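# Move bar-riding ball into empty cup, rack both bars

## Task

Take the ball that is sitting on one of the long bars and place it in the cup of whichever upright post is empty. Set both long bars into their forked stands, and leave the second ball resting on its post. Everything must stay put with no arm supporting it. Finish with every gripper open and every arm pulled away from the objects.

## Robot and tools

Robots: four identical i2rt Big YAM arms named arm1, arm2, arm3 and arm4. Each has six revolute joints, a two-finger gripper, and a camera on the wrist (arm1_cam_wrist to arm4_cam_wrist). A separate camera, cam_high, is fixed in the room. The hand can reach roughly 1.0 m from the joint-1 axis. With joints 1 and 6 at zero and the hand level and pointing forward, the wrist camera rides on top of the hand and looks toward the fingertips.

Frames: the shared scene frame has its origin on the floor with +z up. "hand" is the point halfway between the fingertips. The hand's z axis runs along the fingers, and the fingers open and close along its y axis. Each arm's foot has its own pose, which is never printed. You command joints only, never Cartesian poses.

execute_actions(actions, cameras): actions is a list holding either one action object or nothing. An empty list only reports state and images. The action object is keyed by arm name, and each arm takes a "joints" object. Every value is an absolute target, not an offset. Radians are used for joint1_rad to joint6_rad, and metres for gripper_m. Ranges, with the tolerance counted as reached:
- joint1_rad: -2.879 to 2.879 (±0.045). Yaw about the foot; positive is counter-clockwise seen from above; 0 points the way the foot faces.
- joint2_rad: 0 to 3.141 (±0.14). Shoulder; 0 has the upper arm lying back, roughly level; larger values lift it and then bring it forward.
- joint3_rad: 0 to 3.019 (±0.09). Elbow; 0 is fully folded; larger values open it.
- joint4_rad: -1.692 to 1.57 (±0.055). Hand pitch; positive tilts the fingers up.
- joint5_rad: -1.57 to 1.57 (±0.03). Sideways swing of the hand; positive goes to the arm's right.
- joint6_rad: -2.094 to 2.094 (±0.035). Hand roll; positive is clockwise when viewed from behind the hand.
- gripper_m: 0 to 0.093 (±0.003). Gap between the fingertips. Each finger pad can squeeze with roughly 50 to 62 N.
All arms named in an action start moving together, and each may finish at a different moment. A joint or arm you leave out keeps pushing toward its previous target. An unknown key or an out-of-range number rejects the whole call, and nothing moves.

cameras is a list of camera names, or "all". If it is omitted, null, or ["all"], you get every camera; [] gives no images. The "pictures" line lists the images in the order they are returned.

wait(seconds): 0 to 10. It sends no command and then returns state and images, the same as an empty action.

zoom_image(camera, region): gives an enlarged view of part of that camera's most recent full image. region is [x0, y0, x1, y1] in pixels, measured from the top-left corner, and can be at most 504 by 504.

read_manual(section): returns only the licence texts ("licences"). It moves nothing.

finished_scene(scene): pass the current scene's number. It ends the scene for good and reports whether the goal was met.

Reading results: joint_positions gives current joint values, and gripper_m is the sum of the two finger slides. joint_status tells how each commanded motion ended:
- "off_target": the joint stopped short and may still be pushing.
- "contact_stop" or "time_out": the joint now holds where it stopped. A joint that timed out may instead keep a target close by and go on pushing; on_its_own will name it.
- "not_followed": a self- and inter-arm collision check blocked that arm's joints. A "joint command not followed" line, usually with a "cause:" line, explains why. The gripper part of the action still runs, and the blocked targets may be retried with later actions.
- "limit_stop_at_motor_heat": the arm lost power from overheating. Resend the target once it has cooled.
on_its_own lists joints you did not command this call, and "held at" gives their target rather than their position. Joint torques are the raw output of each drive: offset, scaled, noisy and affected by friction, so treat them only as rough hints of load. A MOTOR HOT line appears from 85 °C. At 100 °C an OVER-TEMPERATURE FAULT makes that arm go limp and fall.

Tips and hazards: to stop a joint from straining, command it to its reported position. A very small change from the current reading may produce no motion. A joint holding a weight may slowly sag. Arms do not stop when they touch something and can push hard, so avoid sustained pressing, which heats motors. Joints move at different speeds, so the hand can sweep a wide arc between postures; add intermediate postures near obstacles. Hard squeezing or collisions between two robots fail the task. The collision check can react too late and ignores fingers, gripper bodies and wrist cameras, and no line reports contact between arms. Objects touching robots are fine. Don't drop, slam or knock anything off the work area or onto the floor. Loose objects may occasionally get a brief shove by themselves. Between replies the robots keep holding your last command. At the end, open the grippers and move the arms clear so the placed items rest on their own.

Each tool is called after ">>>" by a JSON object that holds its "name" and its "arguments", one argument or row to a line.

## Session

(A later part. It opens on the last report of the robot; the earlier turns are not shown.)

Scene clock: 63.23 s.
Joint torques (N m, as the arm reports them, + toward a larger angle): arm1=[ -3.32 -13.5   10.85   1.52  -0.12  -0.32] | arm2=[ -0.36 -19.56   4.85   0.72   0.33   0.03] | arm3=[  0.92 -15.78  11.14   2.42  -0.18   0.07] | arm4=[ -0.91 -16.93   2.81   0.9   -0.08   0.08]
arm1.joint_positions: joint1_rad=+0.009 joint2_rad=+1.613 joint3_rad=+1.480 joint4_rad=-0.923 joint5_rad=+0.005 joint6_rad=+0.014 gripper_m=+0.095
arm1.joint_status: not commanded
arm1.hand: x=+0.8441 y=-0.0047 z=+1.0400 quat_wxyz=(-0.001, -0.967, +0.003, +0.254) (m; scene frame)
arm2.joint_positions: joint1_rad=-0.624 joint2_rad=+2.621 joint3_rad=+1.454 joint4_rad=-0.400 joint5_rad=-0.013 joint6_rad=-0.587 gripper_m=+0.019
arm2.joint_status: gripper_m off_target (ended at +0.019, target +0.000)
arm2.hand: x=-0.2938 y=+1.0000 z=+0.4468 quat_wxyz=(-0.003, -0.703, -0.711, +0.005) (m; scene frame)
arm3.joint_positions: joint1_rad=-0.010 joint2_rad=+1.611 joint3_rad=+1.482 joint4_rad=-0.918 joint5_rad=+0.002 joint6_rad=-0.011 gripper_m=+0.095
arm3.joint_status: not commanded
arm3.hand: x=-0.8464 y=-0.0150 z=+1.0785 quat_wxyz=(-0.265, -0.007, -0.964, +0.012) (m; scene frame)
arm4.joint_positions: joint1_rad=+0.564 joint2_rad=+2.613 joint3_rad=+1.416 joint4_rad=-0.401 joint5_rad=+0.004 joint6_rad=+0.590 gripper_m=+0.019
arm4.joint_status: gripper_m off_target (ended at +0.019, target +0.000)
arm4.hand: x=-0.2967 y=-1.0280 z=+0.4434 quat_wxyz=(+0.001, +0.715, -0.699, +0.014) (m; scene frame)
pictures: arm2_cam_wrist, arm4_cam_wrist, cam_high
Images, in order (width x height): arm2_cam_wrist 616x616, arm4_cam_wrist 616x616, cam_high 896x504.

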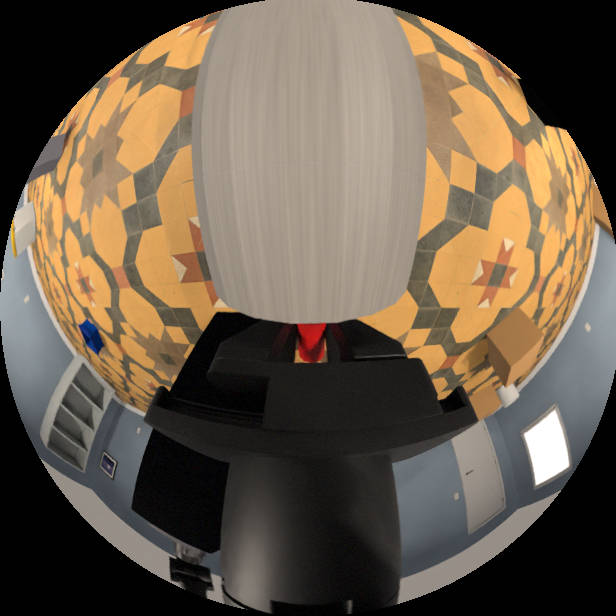

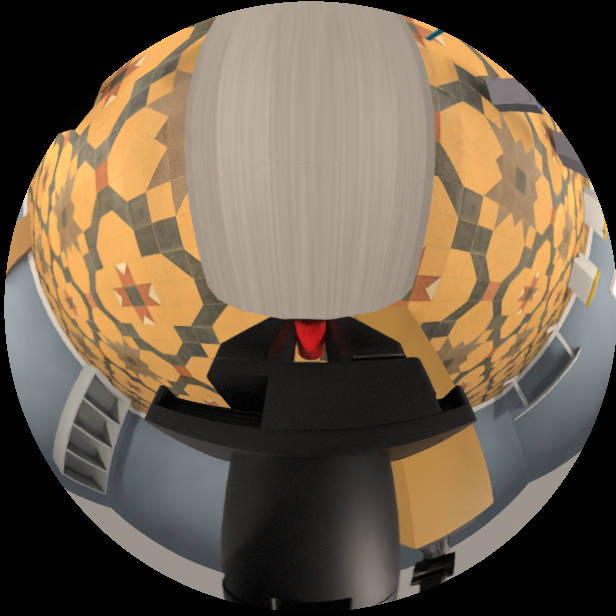

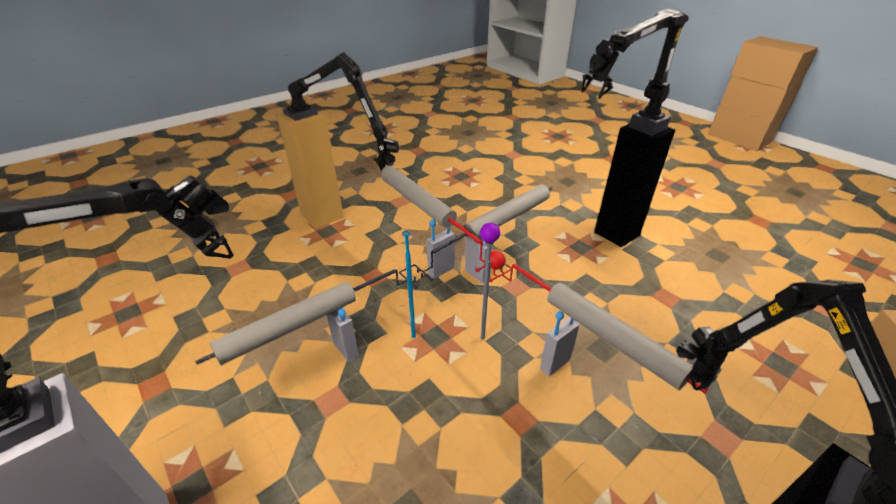

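>>> {"name": "execute_actions", "arguments": {
  "actions": [
    {"arm2":{"joints":{"joint1_rad":-0.625,"joint2_rad":2.495,"joint3_rad":1.386,"joint4_rad":-0.46}},"arm4":{"joints":{"joint2_rad":2.474,"joint3_rad":1.322,"joint4_rad":-0.42}},"arm1":{"joints":{"joint2_rad":2.2,"joint3_rad":0.68,"joint4_rad":1.5}}}
  ],
  "cameras": ["cam_high"]
}}

>>> {"name": "execute_actions", "arguments": {
  "actions": [
    {"arm2":{"joints":{"joint2_rad":2.357,"joint3_rad":1.335,"joint4_rad":-0.54}},"arm4":{"joints":{"joint2_rad":2.332,"joint3_rad":1.269,"joint4_rad":-0.5}}}
  ]
}}

Scene clock: 80.50 s.
Joint torques (N m, as the arm reports them, + toward a larger angle): arm1=[ -3.31 -12.47   1.51   2.35  -0.12  -0.32] | arm2=[  0.31 -24.36   3.49  -0.62   0.     0.03] | arm3=[  0.84 -15.77  11.11   2.29  -0.2    0.06] | arm4=[ -0.75 -19.72   2.8    0.11   0.09   0.15]
arm1.joint_positions: joint1_rad=+0.009 joint2_rad=+2.216 joint3_rad=+0.683 joint4_rad=+1.471 joint5_rad=+0.004 joint6_rad=+0.014 gripper_m=+0.095
arm1.joint_status: all done
arm1.hand: x=+0.8861 y=-0.0044 z=+0.7939 quat_wxyz=(-0.007, -0.729, +0.003, +0.684) (m; scene frame)
arm2.joint_positions: joint1_rad=-0.616 joint2_rad=+2.518 joint3_rad=+1.393 joint4_rad=-0.442 joint5_rad=-0.004 joint6_rad=-0.586 gripper_m=+0.019
arm2.joint_status: all done
arm2.hand: x=-0.2907 y=+0.9990 z=+0.4899 quat_wxyz=(+0.002, -0.701, -0.714, +0.006) (m; scene frame)
arm3.joint_positions: joint1_rad=-0.010 joint2_rad=+1.611 joint3_rad=+1.482 joint4_rad=-0.918 joint5_rad=+0.002 joint6_rad=-0.011 gripper_m=+0.095
arm3.joint_status: not commanded
arm3.hand: x=-0.8464 y=-0.0150 z=+1.0785 quat_wxyz=(-0.265, -0.007, -0.964, +0.012) (m; scene frame)
arm4.joint_positions: joint1_rad=+0.562 joint2_rad=+2.494 joint3_rad=+1.329 joint4_rad=-0.411 joint5_rad=+0.001 joint6_rad=+0.586 gripper_m=+0.019
arm4.joint_status: all done
arm4.hand: x=-0.2956 y=-1.0287 z=+0.4902 quat_wxyz=(+0.001, +0.716, -0.698, +0.002) (m; scene frame)
pictures: cam_high
Images, in order (width x height): cam_high 896x504.

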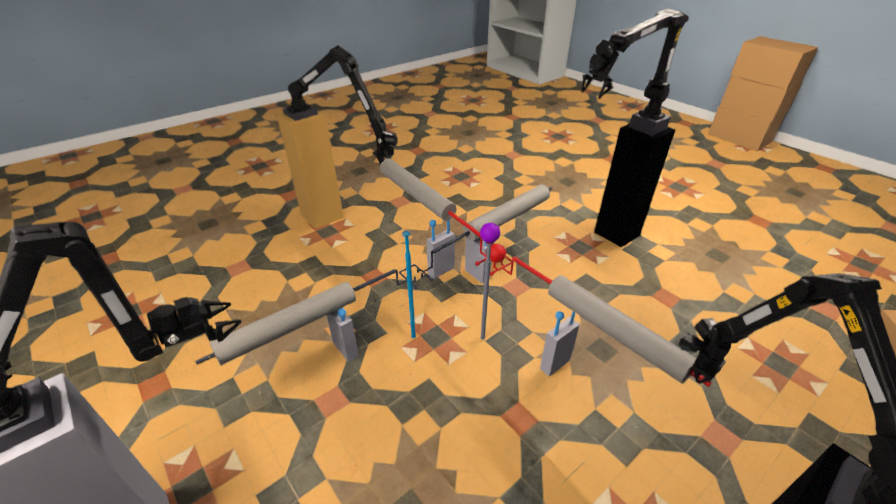

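Scene clock: 81.43 s.
Joint torques (N m, as the arm reports them, + toward a larger angle): arm1=[ -3.31 -12.49   1.5    2.35  -0.12  -0.32] | arm2=[  0.36 -23.61   4.51  -0.42  -0.01   0.02] | arm3=[  0.95 -15.63  11.2    2.35  -0.2    0.08] | arm4=[ -0.56 -18.98   3.92   0.37   0.14   0.06]
arm1.joint_positions: joint1_rad=+0.009 joint2_rad=+2.216 joint3_rad=+0.683 joint4_rad=+1.471 joint5_rad=+0.004 joint6_rad=+0.014 gripper_m=+0.095
arm1.joint_status: not commanded
arm1.hand: x=+0.8861 y=-0.0044 z=+0.7939 quat_wxyz=(-0.007, -0.729, +0.003, +0.684) (m; scene frame)
arm2.joint_positions: joint1_rad=-0.617 joint2_rad=+2.377 joint3_rad=+1.337 joint4_rad=-0.526 joint5_rad=-0.003 joint6_rad=-0.586 gripper_m=+0.019
arm2.joint_status: all done
arm2.hand: x=-0.2911 y=+0.9980 z=+0.5520 quat_wxyz=(+0.003, -0.701, -0.713, +0.006) (m; scene frame)
arm3.joint_positions: joint1_rad=-0.010 joint2_rad=+1.611 joint3_rad=+1.482 joint4_rad=-0.918 joint5_rad=+0.002 joint6_rad=-0.011 gripper_m=+0.095
arm3.joint_status: not commanded
arm3.hand: x=-0.8464 y=-0.0150 z=+1.0785 quat_wxyz=(-0.265, -0.007, -0.964, +0.012) (m; scene frame)
arm4.joint_positions: joint1_rad=+0.566 joint2_rad=+2.350 joint3_rad=+1.270 joint4_rad=-0.495 joint5_rad=+0.000 joint6_rad=+0.590 gripper_m=+0.019
arm4.joint_status: all done
arm4.hand: x=-0.2977 y=-1.0295 z=+0.5514 quat_wxyz=(+0.001, +0.716, -0.698, +0.002) (m; scene frame)
pictures: arm1_cam_wrist, arm2_cam_wrist, arm3_cam_wrist, arm4_cam_wrist, cam_high
Images, in order (width x height): arm1_cam_wrist 616x616, arm2_cam_wrist 616x616, arm3_cam_wrist 616x616, arm4_cam_wrist 616x616, cam_high 896x504.

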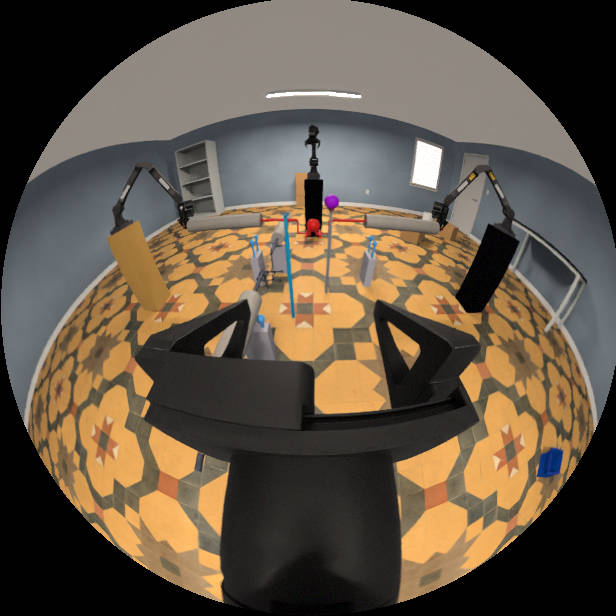

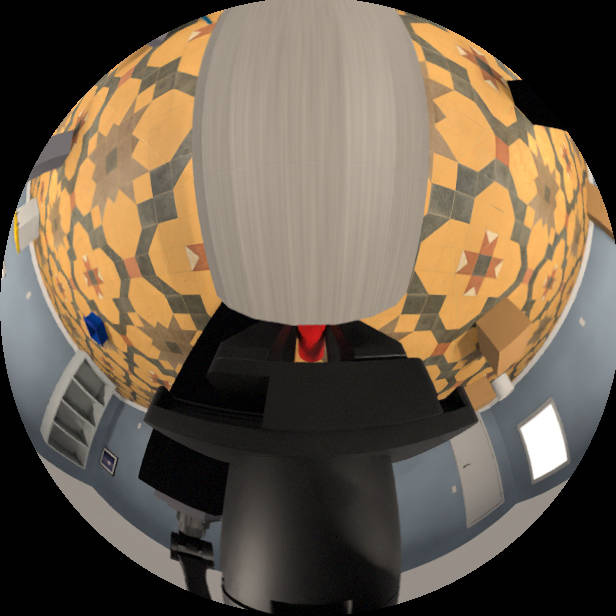

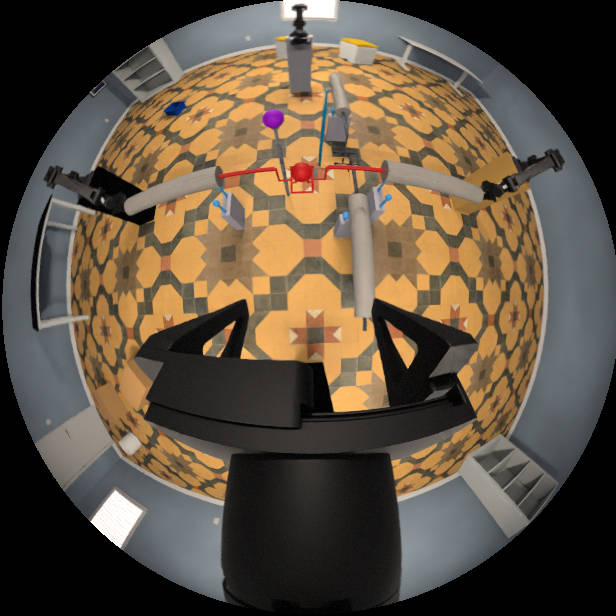

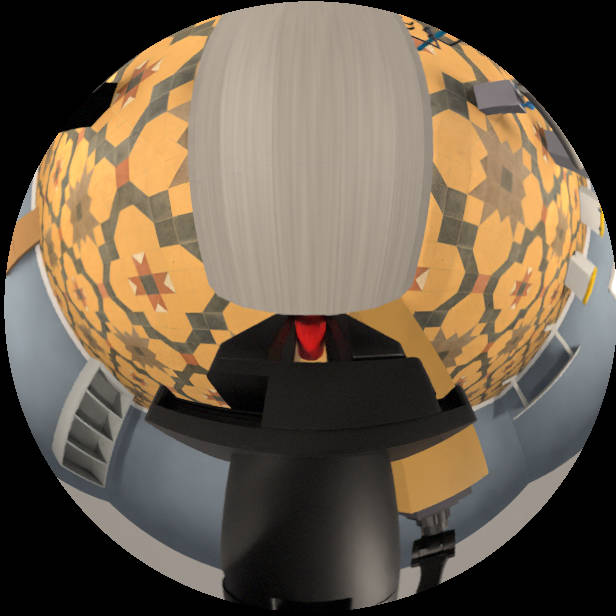

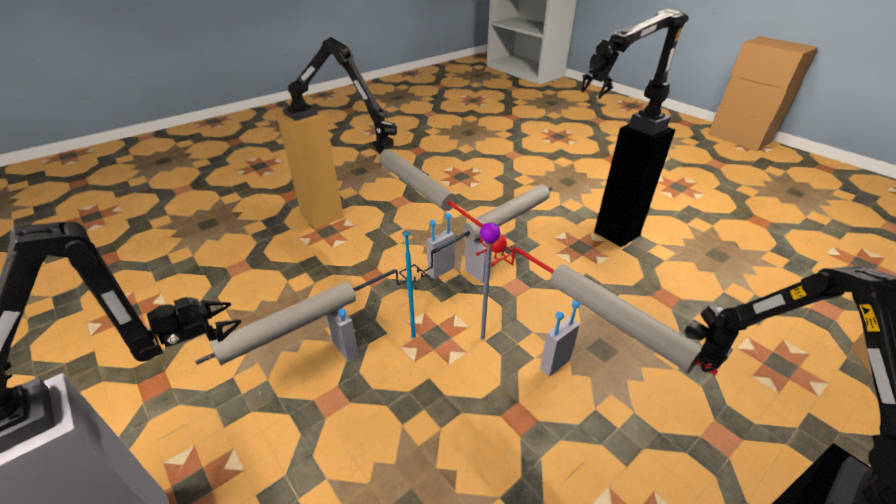

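>>> {"name": "execute_actions", "arguments": {
  "actions": [
    {"arm2":{"joints":{"joint2_rad":2.227,"joint3_rad":1.3,"joint4_rad":-0.64}},"arm4":{"joints":{"joint2_rad":2.198,"joint3_rad":1.234,"joint4_rad":-0.605}}}
  ],
  "cameras": []
}}

>>> {"name": "execute_actions", "arguments": {
  "actions": [
    {"arm2":{"joints":{"joint2_rad":2.087,"joint3_rad":1.3,"joint4_rad":-0.775}},"arm4":{"joints":{"joint2_rad":2.054,"joint3_rad":1.234,"joint4_rad":-0.74}}}
  ],
  "cameras": []
}}

>>> {"name": "execute_actions", "arguments": {
  "actions": [
    {"arm2":{"joints":{"joint2_rad":1.955,"joint3_rad":1.33,"joint4_rad":-0.925}},"arm4":{"joints":{"joint2_rad":1.915,"joint3_rad":1.264,"joint4_rad":-0.9}}}
  ],
  "cameras": []
}}

>>> {"name": "execute_actions", "arguments": {
  "actions": [
    {"arm2":{"joints":{"joint2_rad":1.857,"joint3_rad":1.39,"joint4_rad":-1.08}},"arm4":{"joints":{"joint2_rad":1.813,"joint3_rad":1.325,"joint4_rad":-1.06}}}
  ],
  "cameras": []
}}

>>> {"name": "execute_actions", "arguments": {
  "actions": [
    {"arm2":{"joints":{"joint2_rad":1.81,"joint3_rad":1.445,"joint4_rad":-1.17}},"arm4":{"joints":{"joint2_rad":1.765,"joint3_rad":1.38,"joint4_rad":-1.15}}}
  ],
  "cameras": ["arm1_cam_wrist","arm3_cam_wrist","cam_high"]
}}

>>> {"name": "zoom_image", "arguments": {
  "camera": "arm1_cam_wrist",
  "region": [240,140,390,260]
}}

Scene clock: 95.60 s.
Joint torques (N m, as the arm reports them, + toward a larger angle): arm1=[ -3.31 -12.5    1.51   2.35  -0.12  -0.32] | arm2=[  0.36 -22.68   5.33  -0.41  -0.01   0.01] | arm3=[  0.8  -15.64  11.19   2.24  -0.2    0.06] | arm4=[ -1.18 -18.97   4.71   0.39   0.13   0.12]
arm1.joint_positions: joint1_rad=+0.009 joint2_rad=+2.216 joint3_rad=+0.683 joint4_rad=+1.471 joint5_rad=+0.004 joint6_rad=+0.014 gripper_m=+0.095
arm1.joint_status: not commanded
arm1.hand: x=+0.8861 y=-0.0044 z=+0.7939 quat_wxyz=(-0.007, -0.729, +0.003, +0.684) (m; scene frame)
arm2.joint_positions: joint1_rad=-0.617 joint2_rad=+2.246 joint3_rad=+1.301 joint4_rad=-0.625 joint5_rad=-0.004 joint6_rad=-0.586 gripper_m=+0.019
arm2.joint_status: all done
arm2.hand: x=-0.2901 y=+0.9985 z=+0.6120 quat_wxyz=(+0.002, -0.701, -0.713, +0.004) (m; scene frame)
arm3.joint_positions: joint1_rad=-0.010 joint2_rad=+1.611 joint3_rad=+1.482 joint4_rad=-0.918 joint5_rad=+0.002 joint6_rad=-0.011 gripper_m=+0.095
arm3.joint_status: not commanded
arm3.hand: x=-0.8464 y=-0.0150 z=+1.0785 quat_wxyz=(-0.265, -0.007, -0.964, +0.012) (m; scene frame)
arm4.joint_positions: joint1_rad=+0.565 joint2_rad=+2.215 joint3_rad=+1.236 joint4_rad=-0.599 joint5_rad=+0.000 joint6_rad=+0.590 gripper_m=+0.019
arm4.joint_status: all done
arm4.hand: x=-0.2971 y=-1.0294 z=+0.6116 quat_wxyz=(+0.001, +0.716, -0.698, +0.003) (m; scene frame)
pictures: none
No camera images: the call's "cameras" was empty. Leave "cameras" out to get every camera's image.

Scene clock: 96.57 s.
Joint torques (N m, as the arm reports them, + toward a larger angle): arm1=[ -3.32 -12.5    1.51   2.35  -0.12  -0.32] | arm2=[  0.79 -21.97   6.53  -0.23  -0.02   0.03] | arm3=[  1.03 -15.73  11.22   2.38  -0.19   0.06] | arm4=[ -1.18 -17.79   5.89   0.23   0.18   0.04]
arm1.joint_positions: joint1_rad=+0.009 joint2_rad=+2.216 joint3_rad=+0.683 joint4_rad=+1.471 joint5_rad=+0.004 joint6_rad=+0.014 gripper_m=+0.095
arm1.joint_status: not commanded
arm1.hand: x=+0.8861 y=-0.0044 z=+0.7939 quat_wxyz=(-0.007, -0.729, +0.003, +0.684) (m; scene frame)
arm2.joint_positions: joint1_rad=-0.620 joint2_rad=+2.105 joint3_rad=+1.296 joint4_rad=-0.764 joint5_rad=-0.002 joint6_rad=-0.586 gripper_m=+0.019
arm2.joint_status: all done
arm2.hand: x=-0.2909 y=+0.9987 z=+0.6836 quat_wxyz=(+0.004, -0.702, -0.712, +0.003) (m; scene frame)
arm3.joint_positions: joint1_rad=-0.010 joint2_rad=+1.611 joint3_rad=+1.482 joint4_rad=-0.918 joint5_rad=+0.002 joint6_rad=-0.011 gripper_m=+0.095
arm3.joint_status: not commanded
arm3.hand: x=-0.8464 y=-0.0150 z=+1.0785 quat_wxyz=(-0.265, -0.007, -0.964, +0.012) (m; scene frame)
arm4.joint_positions: joint1_rad=+0.568 joint2_rad=+2.071 joint3_rad=+1.232 joint4_rad=-0.738 joint5_rad=-0.001 joint6_rad=+0.594 gripper_m=+0.019
arm4.joint_status: all done
arm4.hand: x=-0.2994 y=-1.0291 z=+0.6822 quat_wxyz=(+0.002, +0.716, -0.698, +0.003) (m; scene frame)
pictures: none
No camera images: the call's "cameras" was empty. Leave "cameras" out to get every camera's image.

Scene clock: 97.60 s.
Joint torques (N m, as the arm reports them, + toward a larger angle): arm1=[ -3.32 -12.53   1.51   2.35  -0.12  -0.32] | arm2=[  0.57 -19.94   9.33  -1.12   0.21   0.03] | arm3=[  0.87 -15.96  11.15   2.38  -0.21   0.06] | arm4=[ -0.99 -16.78   8.62  -0.49  -0.14   0.18]
arm1.joint_positions: joint1_rad=+0.009 joint2_rad=+2.216 joint3_rad=+0.683 joint4_rad=+1.471 joint5_rad=+0.004 joint6_rad=+0.014 gripper_m=+0.095
arm1.joint_status: not commanded
arm1.hand: x=+0.8861 y=-0.0044 z=+0.7939 quat_wxyz=(-0.007, -0.729, +0.003, +0.684) (m; scene frame)
arm2.joint_positions: joint1_rad=-0.618 joint2_rad=+1.962 joint3_rad=+1.301 joint4_rad=-0.895 joint5_rad=-0.010 joint6_rad=-0.586 gripper_m=+0.019
arm2.joint_status: all done
arm2.hand: x=-0.2872 y=+0.9994 z=+0.7580 quat_wxyz=(-0.002, -0.701, -0.713, +0.010) (m; scene frame)
arm3.joint_positions: joint1_rad=-0.010 joint2_rad=+1.611 joint3_rad=+1.482 joint4_rad=-0.918 joint5_rad=+0.002 joint6_rad=-0.011 gripper_m=+0.095
arm3.joint_status: not commanded
arm3.hand: x=-0.8464 y=-0.0150 z=+1.0785 quat_wxyz=(-0.265, -0.007, -0.964, +0.012) (m; scene frame)
arm4.joint_positions: joint1_rad=+0.556 joint2_rad=+1.927 joint3_rad=+1.232 joint4_rad=-0.881 joint5_rad=+0.006 joint6_rad=+0.583 gripper_m=+0.019
arm4.joint_status: all done
arm4.hand: x=-0.2892 y=-1.0306 z=+0.7533 quat_wxyz=(-0.001, +0.715, -0.699, +0.003) (m; scene frame)
pictures: none
No camera images: the call's "cameras" was empty. Leave "cameras" out to get every camera's image.

Scene clock: 98.60 s.
Joint torques (N m, as the arm reports them, + toward a larger angle): arm1=[ -3.29 -12.52   1.51   2.36  -0.12  -0.32] | arm2=[  0.91 -20.36  10.39  -1.4    0.28   0.01] | arm3=[  0.74 -15.9   11.13   2.36  -0.21   0.06] | arm4=[ -0.91 -16.52  10.38  -0.75  -0.21   0.17]
arm1.joint_positions: joint1_rad=+0.009 joint2_rad=+2.216 joint3_rad=+0.683 joint4_rad=+1.471 joint5_rad=+0.004 joint6_rad=+0.014 gripper_m=+0.095
arm1.joint_status: not commanded
arm1.hand: x=+0.8861 y=-0.0044 z=+0.7939 quat_wxyz=(-0.007, -0.729, +0.003, +0.684) (m; scene frame)
arm2.joint_positions: joint1_rad=-0.618 joint2_rad=+1.875 joint3_rad=+1.357 joint4_rad=-1.043 joint5_rad=-0.011 joint6_rad=-0.586 gripper_m=+0.019
arm2.joint_status: all done
arm2.hand: x=-0.2863 y=+0.9991 z=+0.8200 quat_wxyz=(-0.002, -0.701, -0.713, +0.007) (m; scene frame)
arm3.joint_positions: joint1_rad=-0.010 joint2_rad=+1.611 joint3_rad=+1.482 joint4_rad=-0.918 joint5_rad=+0.002 joint6_rad=-0.011 gripper_m=+0.095
arm3.joint_status: not commanded
arm3.hand: x=-0.8464 y=-0.0150 z=+1.0785 quat_wxyz=(-0.265, -0.007, -0.964, +0.012) (m; scene frame)
arm4.joint_positions: joint1_rad=+0.556 joint2_rad=+1.829 joint3_rad=+1.283 joint4_rad=-1.034 joint5_rad=+0.007 joint6_rad=+0.582 gripper_m=+0.019
arm4.joint_status: all done
arm4.hand: x=-0.2882 y=-1.0314 z=+0.8170 quat_wxyz=(-0.002, +0.716, -0.699, +0.005) (m; scene frame)
pictures: none
No camera images: the call's "cameras" was empty. Leave "cameras" out to get every camera's image.

Scene clock: 99.40 s.
Joint torques (N m, as the arm reports them, + toward a larger angle): arm1=[ -3.29 -12.51   1.51   2.35  -0.12  -0.32] | arm2=[  0.51 -22.1   11.56  -1.63   0.28   0.02] | arm3=[  0.94 -15.83  11.1    2.39  -0.2    0.08] | arm4=[ -0.21 -17.36  11.17  -0.92  -0.21   0.18]
arm1.joint_positions: joint1_rad=+0.009 joint2_rad=+2.216 joint3_rad=+0.683 joint4_rad=+1.471 joint5_rad=+0.004 joint6_rad=+0.014 gripper_m=+0.095
arm1.joint_status: not commanded
arm1.hand: x=+0.8861 y=-0.0044 z=+0.7939 quat_wxyz=(-0.007, -0.729, +0.003, +0.684) (m; scene frame)
arm2.joint_positions: joint1_rad=-0.618 joint2_rad=+1.846 joint3_rad=+1.401 joint4_rad=-1.130 joint5_rad=-0.012 joint6_rad=-0.586 gripper_m=+0.019
arm2.joint_status: all done
arm2.hand: x=-0.2855 y=+0.9996 z=+0.8501 quat_wxyz=(-0.001, -0.701, -0.713, +0.001) (m; scene frame)
arm3.joint_positions: joint1_rad=-0.010 joint2_rad=+1.611 joint3_rad=+1.482 joint4_rad=-0.918 joint5_rad=+0.002 joint6_rad=-0.011 gripper_m=+0.095
arm3.joint_status: not commanded
arm3.hand: x=-0.8464 y=-0.0150 z=+1.0785 quat_wxyz=(-0.265, -0.007, -0.964, +0.012) (m; scene frame)
arm4.joint_positions: joint1_rad=+0.556 joint2_rad=+1.794 joint3_rad=+1.326 joint4_rad=-1.121 joint5_rad=+0.007 joint6_rad=+0.582 gripper_m=+0.019
arm4.joint_status: all done
arm4.hand: x=-0.2882 y=-1.0312 z=+0.8488 quat_wxyz=(-0.001, +0.716, -0.699, +0.009) (m; scene frame)
pictures: arm1_cam_wrist, arm3_cam_wrist, cam_high
Images, in order (width x height): arm1_cam_wrist 616x616, arm3_cam_wrist 616x616, cam_high 896x504.

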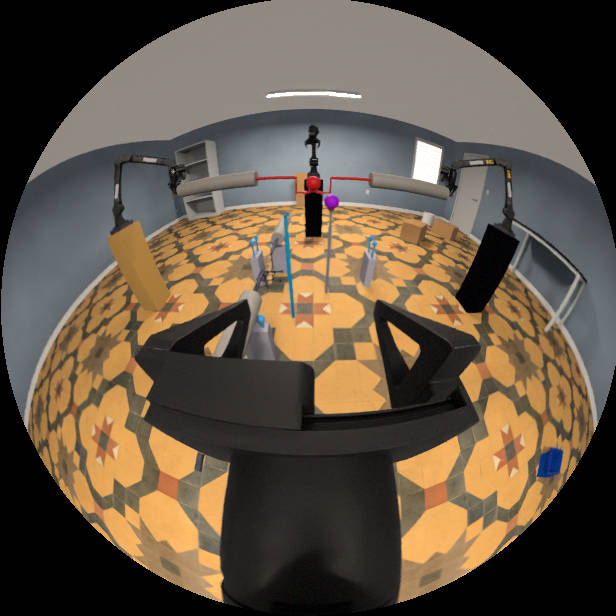

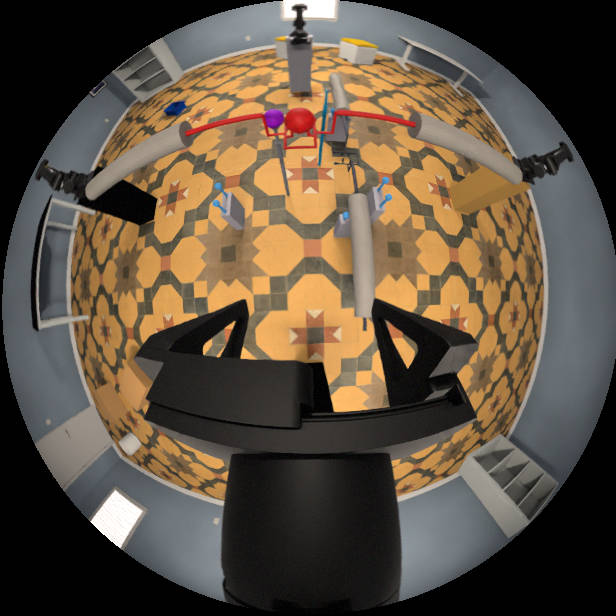

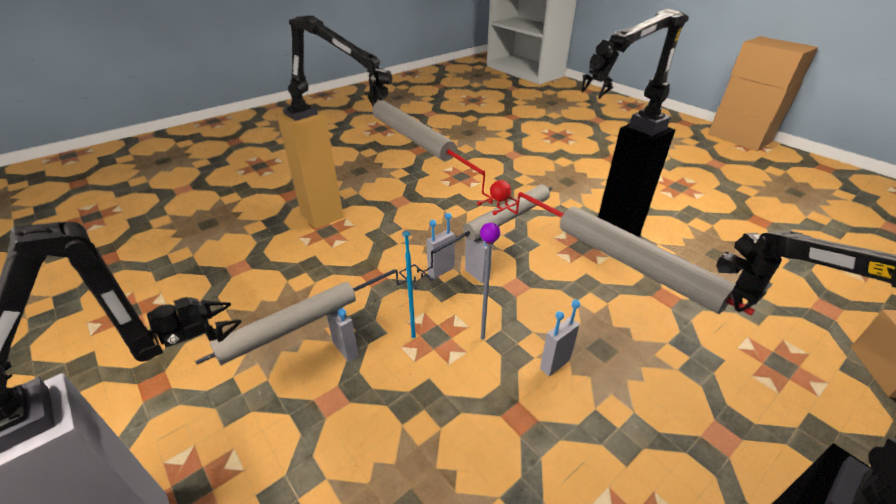

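Region (240, 140, 390, 260) of arm1_cam_wrist's 616x616 image, scaled by 3.360, with more detail than that image has; it fills the top 403 rows of this view, and the rest is white.

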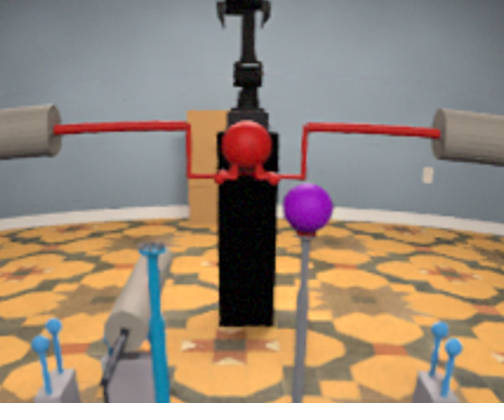

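>>> {"name": "execute_actions", "arguments": {
  "actions": [
    {"arm2":{"joints":{"joint1_rad":-0.537,"joint2_rad":1.94,"joint3_rad":1.59,"joint4_rad":-1.18,"joint6_rad":-0.49}},"arm4":{"joints":{"joint1_rad":0.597,"joint2_rad":1.635,"joint3_rad":1.14,"joint4_rad":-1.05,"joint6_rad":0.64}}}
  ],
  "cameras": []
}}

>>> {"name": "execute_actions", "arguments": {
  "actions": [
    {"arm2":{"joints":{"joint1_rad":-0.42,"joint2_rad":2.02,"joint3_rad":1.715,"joint4_rad":-1.22,"joint6_rad":-0.37}},"arm4":{"joints":{"joint1_rad":0.586,"joint2_rad":1.445,"joint3_rad":0.915,"joint4_rad":-1.01,"joint6_rad":0.63}}}
  ],
  "cameras": ["arm1_cam_wrist","cam_high"]
}}

Scene clock: 113.53 s.
Joint torques (N m, as the arm reports them, + toward a larger angle): arm1=[ -3.33 -12.5    1.51   2.34  -0.12  -0.32] | arm2=[  0.61 -21.98  12.31  -0.52   0.2    0.14] | arm3=[  0.64 -15.53  11.17   2.29  -0.21   0.07] | arm4=[ -2.89 -14.31   7.52   0.88   0.07   0.24]
arm1.joint_positions: joint1_rad=+0.009 joint2_rad=+2.216 joint3_rad=+0.683 joint4_rad=+1.471 joint5_rad=+0.004 joint6_rad=+0.014 gripper_m=+0.095
arm1.joint_status: not commanded
arm1.hand: x=+0.8861 y=-0.0044 z=+0.7939 quat_wxyz=(-0.007, -0.729, +0.003, +0.684) (m; scene frame)
arm2.joint_positions: joint1_rad=-0.529 joint2_rad=+1.951 joint3_rad=+1.536 joint4_rad=-1.162 joint5_rad=-0.009 joint6_rad=-0.496 gripper_m=+0.019
arm2.joint_status: all done
arm2.hand: x=-0.2633 y=+0.9407 z=+0.8407 quat_wxyz=(+0.001, -0.701, -0.713, +0.000) (m; scene frame)
arm3.joint_positions: joint1_rad=-0.010 joint2_rad=+1.611 joint3_rad=+1.482 joint4_rad=-0.918 joint5_rad=+0.002 joint6_rad=-0.011 gripper_m=+0.095
arm3.joint_status: not commanded
arm3.hand: x=-0.8464 y=-0.0150 z=+1.0785 quat_wxyz=(-0.265, -0.007, -0.964, +0.012) (m; scene frame)
arm4.joint_positions: joint1_rad=+0.595 joint2_rad=+1.658 joint3_rad=+1.136 joint4_rad=-1.056 joint5_rad=+0.002 joint6_rad=+0.627 gripper_m=+0.019
arm4.joint_status: all done
arm4.hand: x=-0.2710 y=-1.0887 z=+0.8474 quat_wxyz=(+0.000, +0.714, -0.700, +0.004) (m; scene frame)
pictures: none
No camera images: the call's "cameras" was empty. Leave "cameras" out to get every camera's image.

Scene clock: 114.50 s.
Joint torques (N m, as the arm reports them, + toward a larger angle): arm1=[ -3.33 -12.51   1.51   2.34  -0.12  -0.32] | arm2=[ -0.72 -23.47  12.65  -0.77   0.12   0.01] | arm3=[  1.1  -15.48  11.18   2.29  -0.19   0.04] | arm4=[ -1.81 -11.07   7.25   0.75   0.12   0.25]
arm1.joint_positions: joint1_rad=+0.009 joint2_rad=+2.216 joint3_rad=+0.683 joint4_rad=+1.471 joint5_rad=+0.004 joint6_rad=+0.014 gripper_m=+0.095
arm1.joint_status: not commanded
arm1.hand: x=+0.8861 y=-0.0044 z=+0.7939 quat_wxyz=(-0.007, -0.729, +0.003, +0.684) (m; scene frame)
arm2.joint_positions: joint1_rad=-0.402 joint2_rad=+2.034 joint3_rad=+1.658 joint4_rad=-1.198 joint5_rad=-0.007 joint6_rad=-0.366 gripper_m=+0.019
arm2.joint_status: all done
arm2.hand: x=-0.2083 y=+0.8808 z=+0.8358 quat_wxyz=(+0.002, -0.702, -0.712, +0.001) (m; scene frame)
arm3.joint_positions: joint1_rad=-0.010 joint2_rad=+1.611 joint3_rad=+1.482 joint4_rad=-0.918 joint5_rad=+0.002 joint6_rad=-0.011 gripper_m=+0.095
arm3.joint_status: not commanded
arm3.hand: x=-0.8464 y=-0.0150 z=+1.0785 quat_wxyz=(-0.265, -0.007, -0.964, +0.012) (m; scene frame)
arm4.joint_positions: joint1_rad=+0.585 joint2_rad=+1.464 joint3_rad=+0.910 joint4_rad=-1.015 joint5_rad=+0.000 joint6_rad=+0.619 gripper_m=+0.019
arm4.joint_status: all done
arm4.hand: x=-0.2218 y=-1.1484 z=+0.8496 quat_wxyz=(+0.000, +0.713, -0.701, -0.001) (m; scene frame)
pictures: arm1_cam_wrist, cam_high
Images, in order (width x height): arm1_cam_wrist 616x616, cam_high 896x504.

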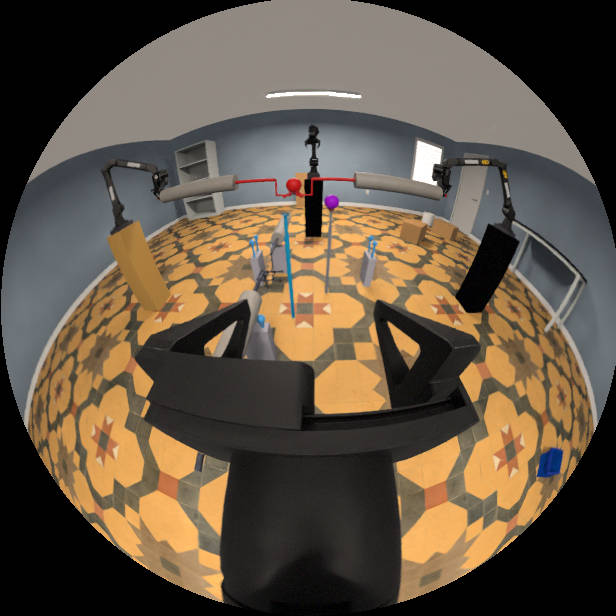

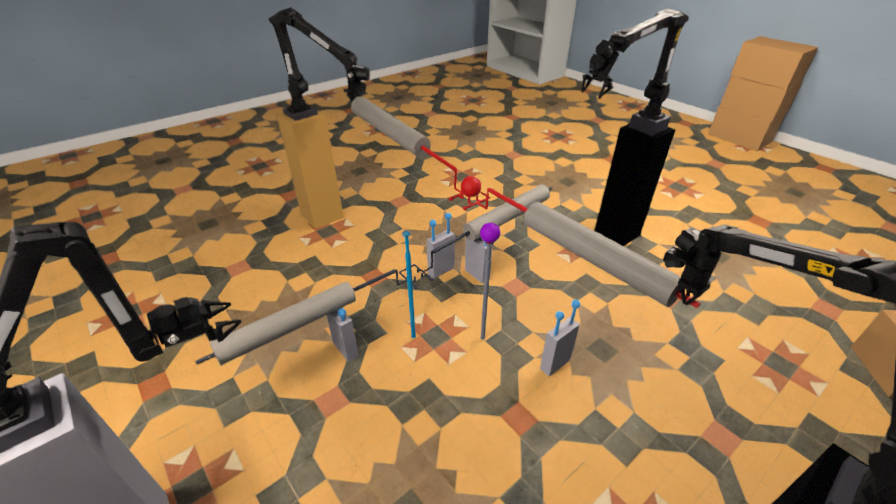

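>>> {"name": "execute_actions", "arguments": {
  "actions": [
    {"arm2":{"joints":{"joint1_rad":-0.265,"joint2_rad":1.94,"joint3_rad":1.595,"joint4_rad":-1.18,"joint6_rad":-0.21}},"arm4":{"joints":{"joint1_rad":0.334,"joint2_rad":1.32,"joint3_rad":0.785,"joint4_rad":-1.01,"joint6_rad":0.38}}}
  ],
  "cameras": []
}}

>>> {"name": "execute_actions", "arguments": {
  "actions": [
    {"arm2":{"joints":{"joint1_rad":-0.055,"joint2_rad":1.91,"joint3_rad":1.545,"joint4_rad":-1.17,"joint6_rad":0}},"arm4":{"joints":{"joint1_rad":-0.047,"joint2_rad":1.255,"joint3_rad":0.73,"joint4_rad":-1.02,"joint6_rad":0}}}
  ],
  "cameras": []
}}

>>> {"name": "execute_actions", "arguments": {
  "actions": [
    {"arm2":{"joints":{"joint1_rad":0.15,"joint2_rad":1.95,"joint3_rad":1.6,"joint4_rad":-1.18,"joint6_rad":0.21}},"arm4":{"joints":{"joint1_rad":-0.428,"joint2_rad":1.335,"joint3_rad":0.8,"joint4_rad":-1.01,"joint6_rad":-0.38}}}
  ],
  "cameras": ["arm1_cam_wrist","cam_high"]
}}

>>> {"name": "zoom_image", "arguments": {
  "camera": "arm1_cam_wrist",
  "region": [240,150,340,250]
}}

>>> {"name": "zoom_image", "arguments": {
  "camera": "cam_high",
  "region": [350,170,470,290]
}}

Scene clock: 124.87 s.
Joint torques (N m, as the arm reports them, + toward a larger angle): arm1=[ -3.34 -12.52   1.51   2.35  -0.12  -0.32] | arm2=[ -0.47 -25.86   9.45  -0.25   0.1    0.11] | arm3=[  0.98 -15.85  11.17   2.29  -0.22   0.06] | arm4=[-1.73 -9.48  8.12  0.43  0.08  0.25]
arm1.joint_positions: joint1_rad=+0.009 joint2_rad=+2.216 joint3_rad=+0.683 joint4_rad=+1.471 joint5_rad=+0.004 joint6_rad=+0.014 gripper_m=+0.095
arm1.joint_status: not commanded
arm1.hand: x=+0.8861 y=-0.0044 z=+0.7939 quat_wxyz=(-0.007, -0.729, +0.003, +0.684) (m; scene frame)
arm2.joint_positions: joint1_rad=-0.251 joint2_rad=+1.988 joint3_rad=+1.579 joint4_rad=-1.169 joint5_rad=-0.005 joint6_rad=-0.214 gripper_m=+0.019
arm2.joint_status: all done
arm2.hand: x=-0.1162 y=+0.8757 z=+0.8331 quat_wxyz=(+0.004, -0.703, -0.712, -0.001) (m; scene frame)
arm3.joint_positions: joint1_rad=-0.010 joint2_rad=+1.611 joint3_rad=+1.482 joint4_rad=-0.918 joint5_rad=+0.002 joint6_rad=-0.011 gripper_m=+0.095
arm3.joint_status: not commanded
arm3.hand: x=-0.8464 y=-0.0150 z=+1.0785 quat_wxyz=(-0.265, -0.007, -0.964, +0.012) (m; scene frame)
arm4.joint_positions: joint1_rad=+0.334 joint2_rad=+1.337 joint3_rad=+0.771 joint4_rad=-1.010 joint5_rad=+0.001 joint6_rad=+0.364 gripper_m=+0.019
arm4.joint_status: all done
arm4.hand: x=-0.1196 y=-1.1520 z=+0.8456 quat_wxyz=(+0.001, +0.714, -0.700, +0.003) (m; scene frame)
pictures: none
No camera images: the call's "cameras" was empty. Leave "cameras" out to get every camera's image.

Scene clock: 126.07 s.
Joint torques (N m, as the arm reports them, + toward a larger angle): arm1=[ -3.31 -12.49   1.52   2.35  -0.12  -0.32] | arm2=[ -0.26 -24.84   9.15  -0.47   0.09   0.16] | arm3=[  0.75 -15.71  11.11   2.36  -0.21   0.03] | arm4=[-1.57 -9.52  7.79  0.23  0.03  0.2 ]
arm1.joint_positions: joint1_rad=+0.009 joint2_rad=+2.216 joint3_rad=+0.683 joint4_rad=+1.471 joint5_rad=+0.004 joint6_rad=+0.014 gripper_m=+0.095
arm1.joint_status: not commanded
arm1.hand: x=+0.8861 y=-0.0044 z=+0.7939 quat_wxyz=(-0.007, -0.729, +0.003, +0.684) (m; scene frame)
arm2.joint_positions: joint1_rad=-0.042 joint2_rad=+1.955 joint3_rad=+1.533 joint4_rad=-1.155 joint5_rad=-0.004 joint6_rad=-0.005 gripper_m=+0.019
arm2.joint_status: all done
arm2.hand: x=+0.0050 y=+0.8765 z=+0.8337 quat_wxyz=(+0.005, -0.703, -0.712, +0.000) (m; scene frame)
arm3.joint_positions: joint1_rad=-0.010 joint2_rad=+1.611 joint3_rad=+1.482 joint4_rad=-0.918 joint5_rad=+0.002 joint6_rad=-0.011 gripper_m=+0.095
arm3.joint_status: not commanded
arm3.hand: x=-0.8464 y=-0.0150 z=+1.0785 quat_wxyz=(-0.265, -0.007, -0.964, +0.012) (m; scene frame)
arm4.joint_positions: joint1_rad=-0.044 joint2_rad=+1.276 joint3_rad=+0.720 joint4_rad=-1.014 joint5_rad=+0.001 joint6_rad=-0.014 gripper_m=+0.019
arm4.joint_status: all done
arm4.hand: x=-0.0011 y=-1.1485 z=+0.8471 quat_wxyz=(+0.000, +0.714, -0.700, +0.000) (m; scene frame)
pictures: none
No camera images: the call's "cameras" was empty. Leave "cameras" out to get every camera's image.

Scene clock: 127.27 s.
Joint torques (N m, as the arm reports them, + toward a larger angle): arm1=[ -3.3  -12.52   1.51   2.35  -0.12  -0.32] | arm2=[  0.83 -21.59  11.15  -0.76   0.03   0.24] | arm3=[  0.92 -15.52  11.16   2.42  -0.21   0.06] | arm4=[-2.26 -9.65  9.25 -0.39  0.26  0.2 ]
arm1.joint_positions: joint1_rad=+0.009 joint2_rad=+2.216 joint3_rad=+0.683 joint4_rad=+1.471 joint5_rad=+0.004 joint6_rad=+0.014 gripper_m=+0.095
arm1.joint_status: not commanded
arm1.hand: x=+0.8861 y=-0.0044 z=+0.7939 quat_wxyz=(-0.007, -0.729, +0.003, +0.684) (m; scene frame)
arm2.joint_positions: joint1_rad=+0.158 joint2_rad=+1.957 joint3_rad=+1.563 joint4_rad=-1.157 joint5_rad=-0.002 joint6_rad=+0.195 gripper_m=+0.019
arm2.joint_status: all done
arm2.hand: x=+0.1209 y=+0.8774 z=+0.8422 quat_wxyz=(-0.005, -0.703, -0.711, +0.009) (m; scene frame)
arm3.joint_positions: joint1_rad=-0.010 joint2_rad=+1.611 joint3_rad=+1.482 joint4_rad=-0.918 joint5_rad=+0.002 joint6_rad=-0.011 gripper_m=+0.095
arm3.joint_status: not commanded
arm3.hand: x=-0.8464 y=-0.0150 z=+1.0785 quat_wxyz=(-0.265, -0.007, -0.964, +0.012) (m; scene frame)
arm4.joint_positions: joint1_rad=-0.418 joint2_rad=+1.348 joint3_rad=+0.771 joint4_rad=-0.993 joint5_rad=-0.004 joint6_rad=-0.390 gripper_m=+0.019
arm4.joint_status: all done
arm4.hand: x=+0.1167 y=-1.1469 z=+0.8421 quat_wxyz=(+0.001, +0.715, -0.699, -0.002) (m; scene frame)
pictures: arm1_cam_wrist, cam_high
Images, in order (width x height): arm1_cam_wrist 616x616, cam_high 896x504.

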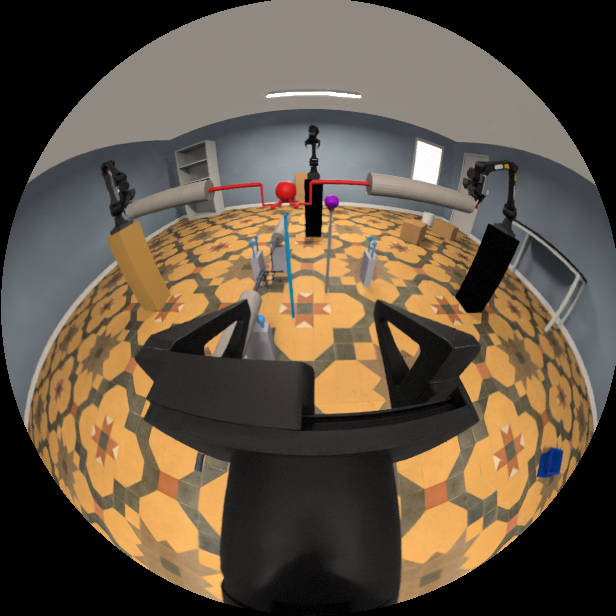

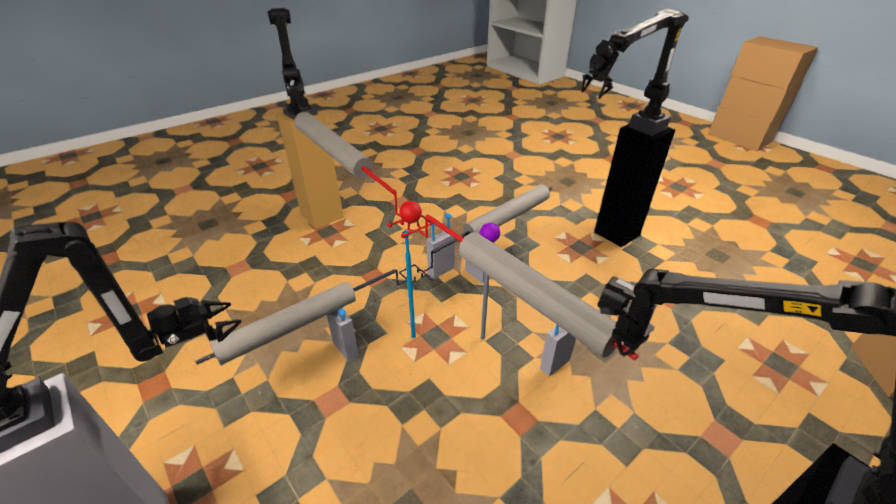

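Region (240, 150, 340, 250) of arm1_cam_wrist's 616x616 image, scaled by 5.040, with more detail than that image has.

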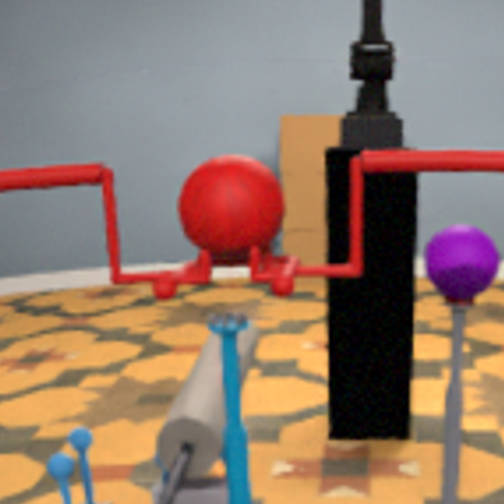

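Region (350, 170, 470, 290) of cam_high's 896x504 image, scaled by 4.200, with more detail than that image has.

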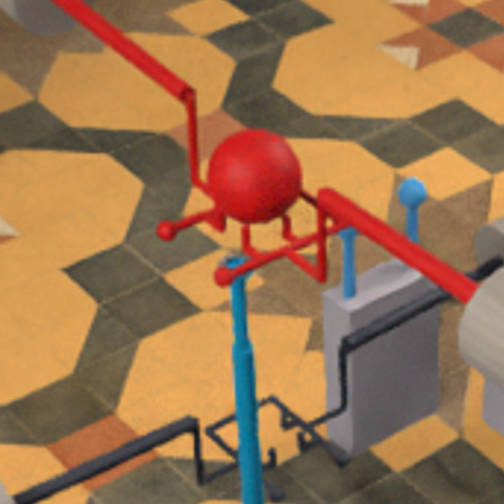

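>>> {"name": "execute_actions", "arguments": {
  "actions": [
    {"arm2":{"joints":{"joint1_rad":0.205,"joint2_rad":2.02,"joint3_rad":1.62,"joint4_rad":-1.127,"joint6_rad":0.26}},"arm4":{"joints":{"joint1_rad":-0.52,"joint2_rad":1.42,"joint3_rad":0.765,"joint4_rad":-0.9,"joint6_rad":-0.465}}}
  ],
  "cameras": ["arm1_cam_wrist","cam_high"]
}}

>>> {"name": "zoom_image", "arguments": {
  "camera": "arm1_cam_wrist",
  "region": [240,150,340,250]
}}

>>> {"name": "zoom_image", "arguments": {
  "camera": "cam_high",
  "region": [350,170,470,290]
}}

Scene clock: 139.10 s.
Joint torques (N m, as the arm reports them, + toward a larger angle): arm1=[ -3.33 -12.53   1.5    2.35  -0.12  -0.32] | arm2=[  1.63 -23.67  11.92  -0.79  -0.01   0.37] | arm3=[  0.89 -15.92  11.15   2.37  -0.22   0.06] | arm4=[ -2.11 -10.92   6.34   0.41   0.22   0.32]
arm1.joint_positions: joint1_rad=+0.009 joint2_rad=+2.216 joint3_rad=+0.683 joint4_rad=+1.471 joint5_rad=+0.004 joint6_rad=+0.014 gripper_m=+0.095
arm1.joint_status: not commanded
arm1.hand: x=+0.8861 y=-0.0044 z=+0.7939 quat_wxyz=(-0.007, -0.729, +0.003, +0.684) (m; scene frame)
arm2.joint_positions: joint1_rad=+0.201 joint2_rad=+2.039 joint3_rad=+1.567 joint4_rad=-1.104 joint5_rad=-0.001 joint6_rad=+0.231 gripper_m=+0.019
arm2.joint_status: all done
arm2.hand: x=+0.1465 y=+0.8761 z=+0.7967 quat_wxyz=(+0.007, -0.700, -0.714, +0.002) (m; scene frame)
arm3.joint_positions: joint1_rad=-0.010 joint2_rad=+1.611 joint3_rad=+1.482 joint4_rad=-0.918 joint5_rad=+0.002 joint6_rad=-0.011 gripper_m=+0.095
arm3.joint_status: not commanded
arm3.hand: x=-0.8464 y=-0.0150 z=+1.0785 quat_wxyz=(-0.265, -0.007, -0.964, +0.012) (m; scene frame)
arm4.joint_positions: joint1_rad=-0.510 joint2_rad=+1.443 joint3_rad=+0.766 joint4_rad=-0.898 joint5_rad=-0.005 joint6_rad=-0.484 gripper_m=+0.019
arm4.joint_status: all done
arm4.hand: x=+0.1494 y=-1.1474 z=+0.8111 quat_wxyz=(+0.004, +0.715, -0.699, -0.002) (m; scene frame)
pictures: arm1_cam_wrist, cam_high
Images, in order (width x height): arm1_cam_wrist 616x616, cam_high 896x504.

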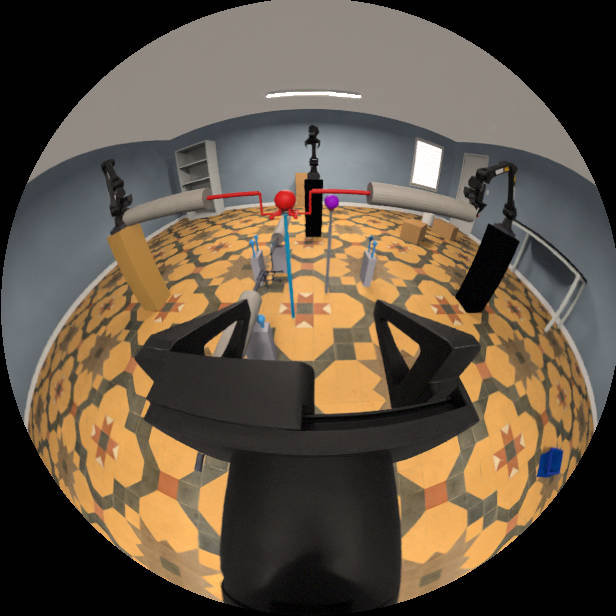

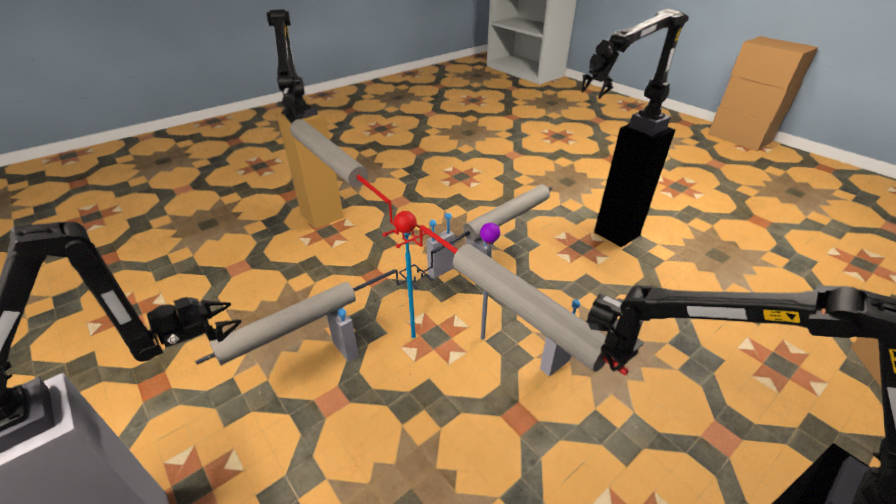

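Region (240, 150, 340, 250) of arm1_cam_wrist's 616x616 image, scaled by 5.040, with more detail than that image has.

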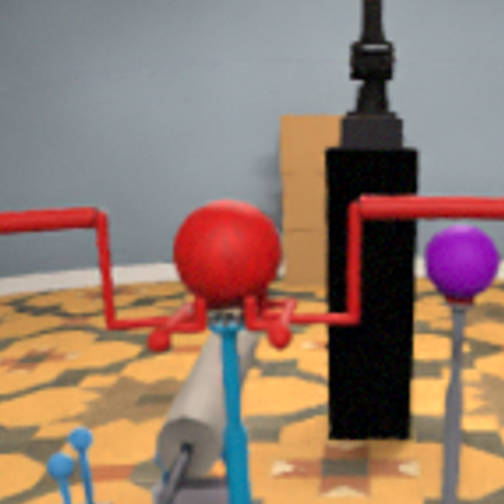

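Region (350, 170, 470, 290) of cam_high's 896x504 image, scaled by 4.200, with more detail than that image has.

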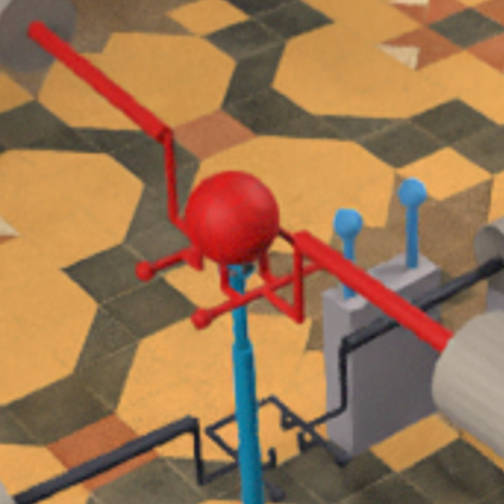

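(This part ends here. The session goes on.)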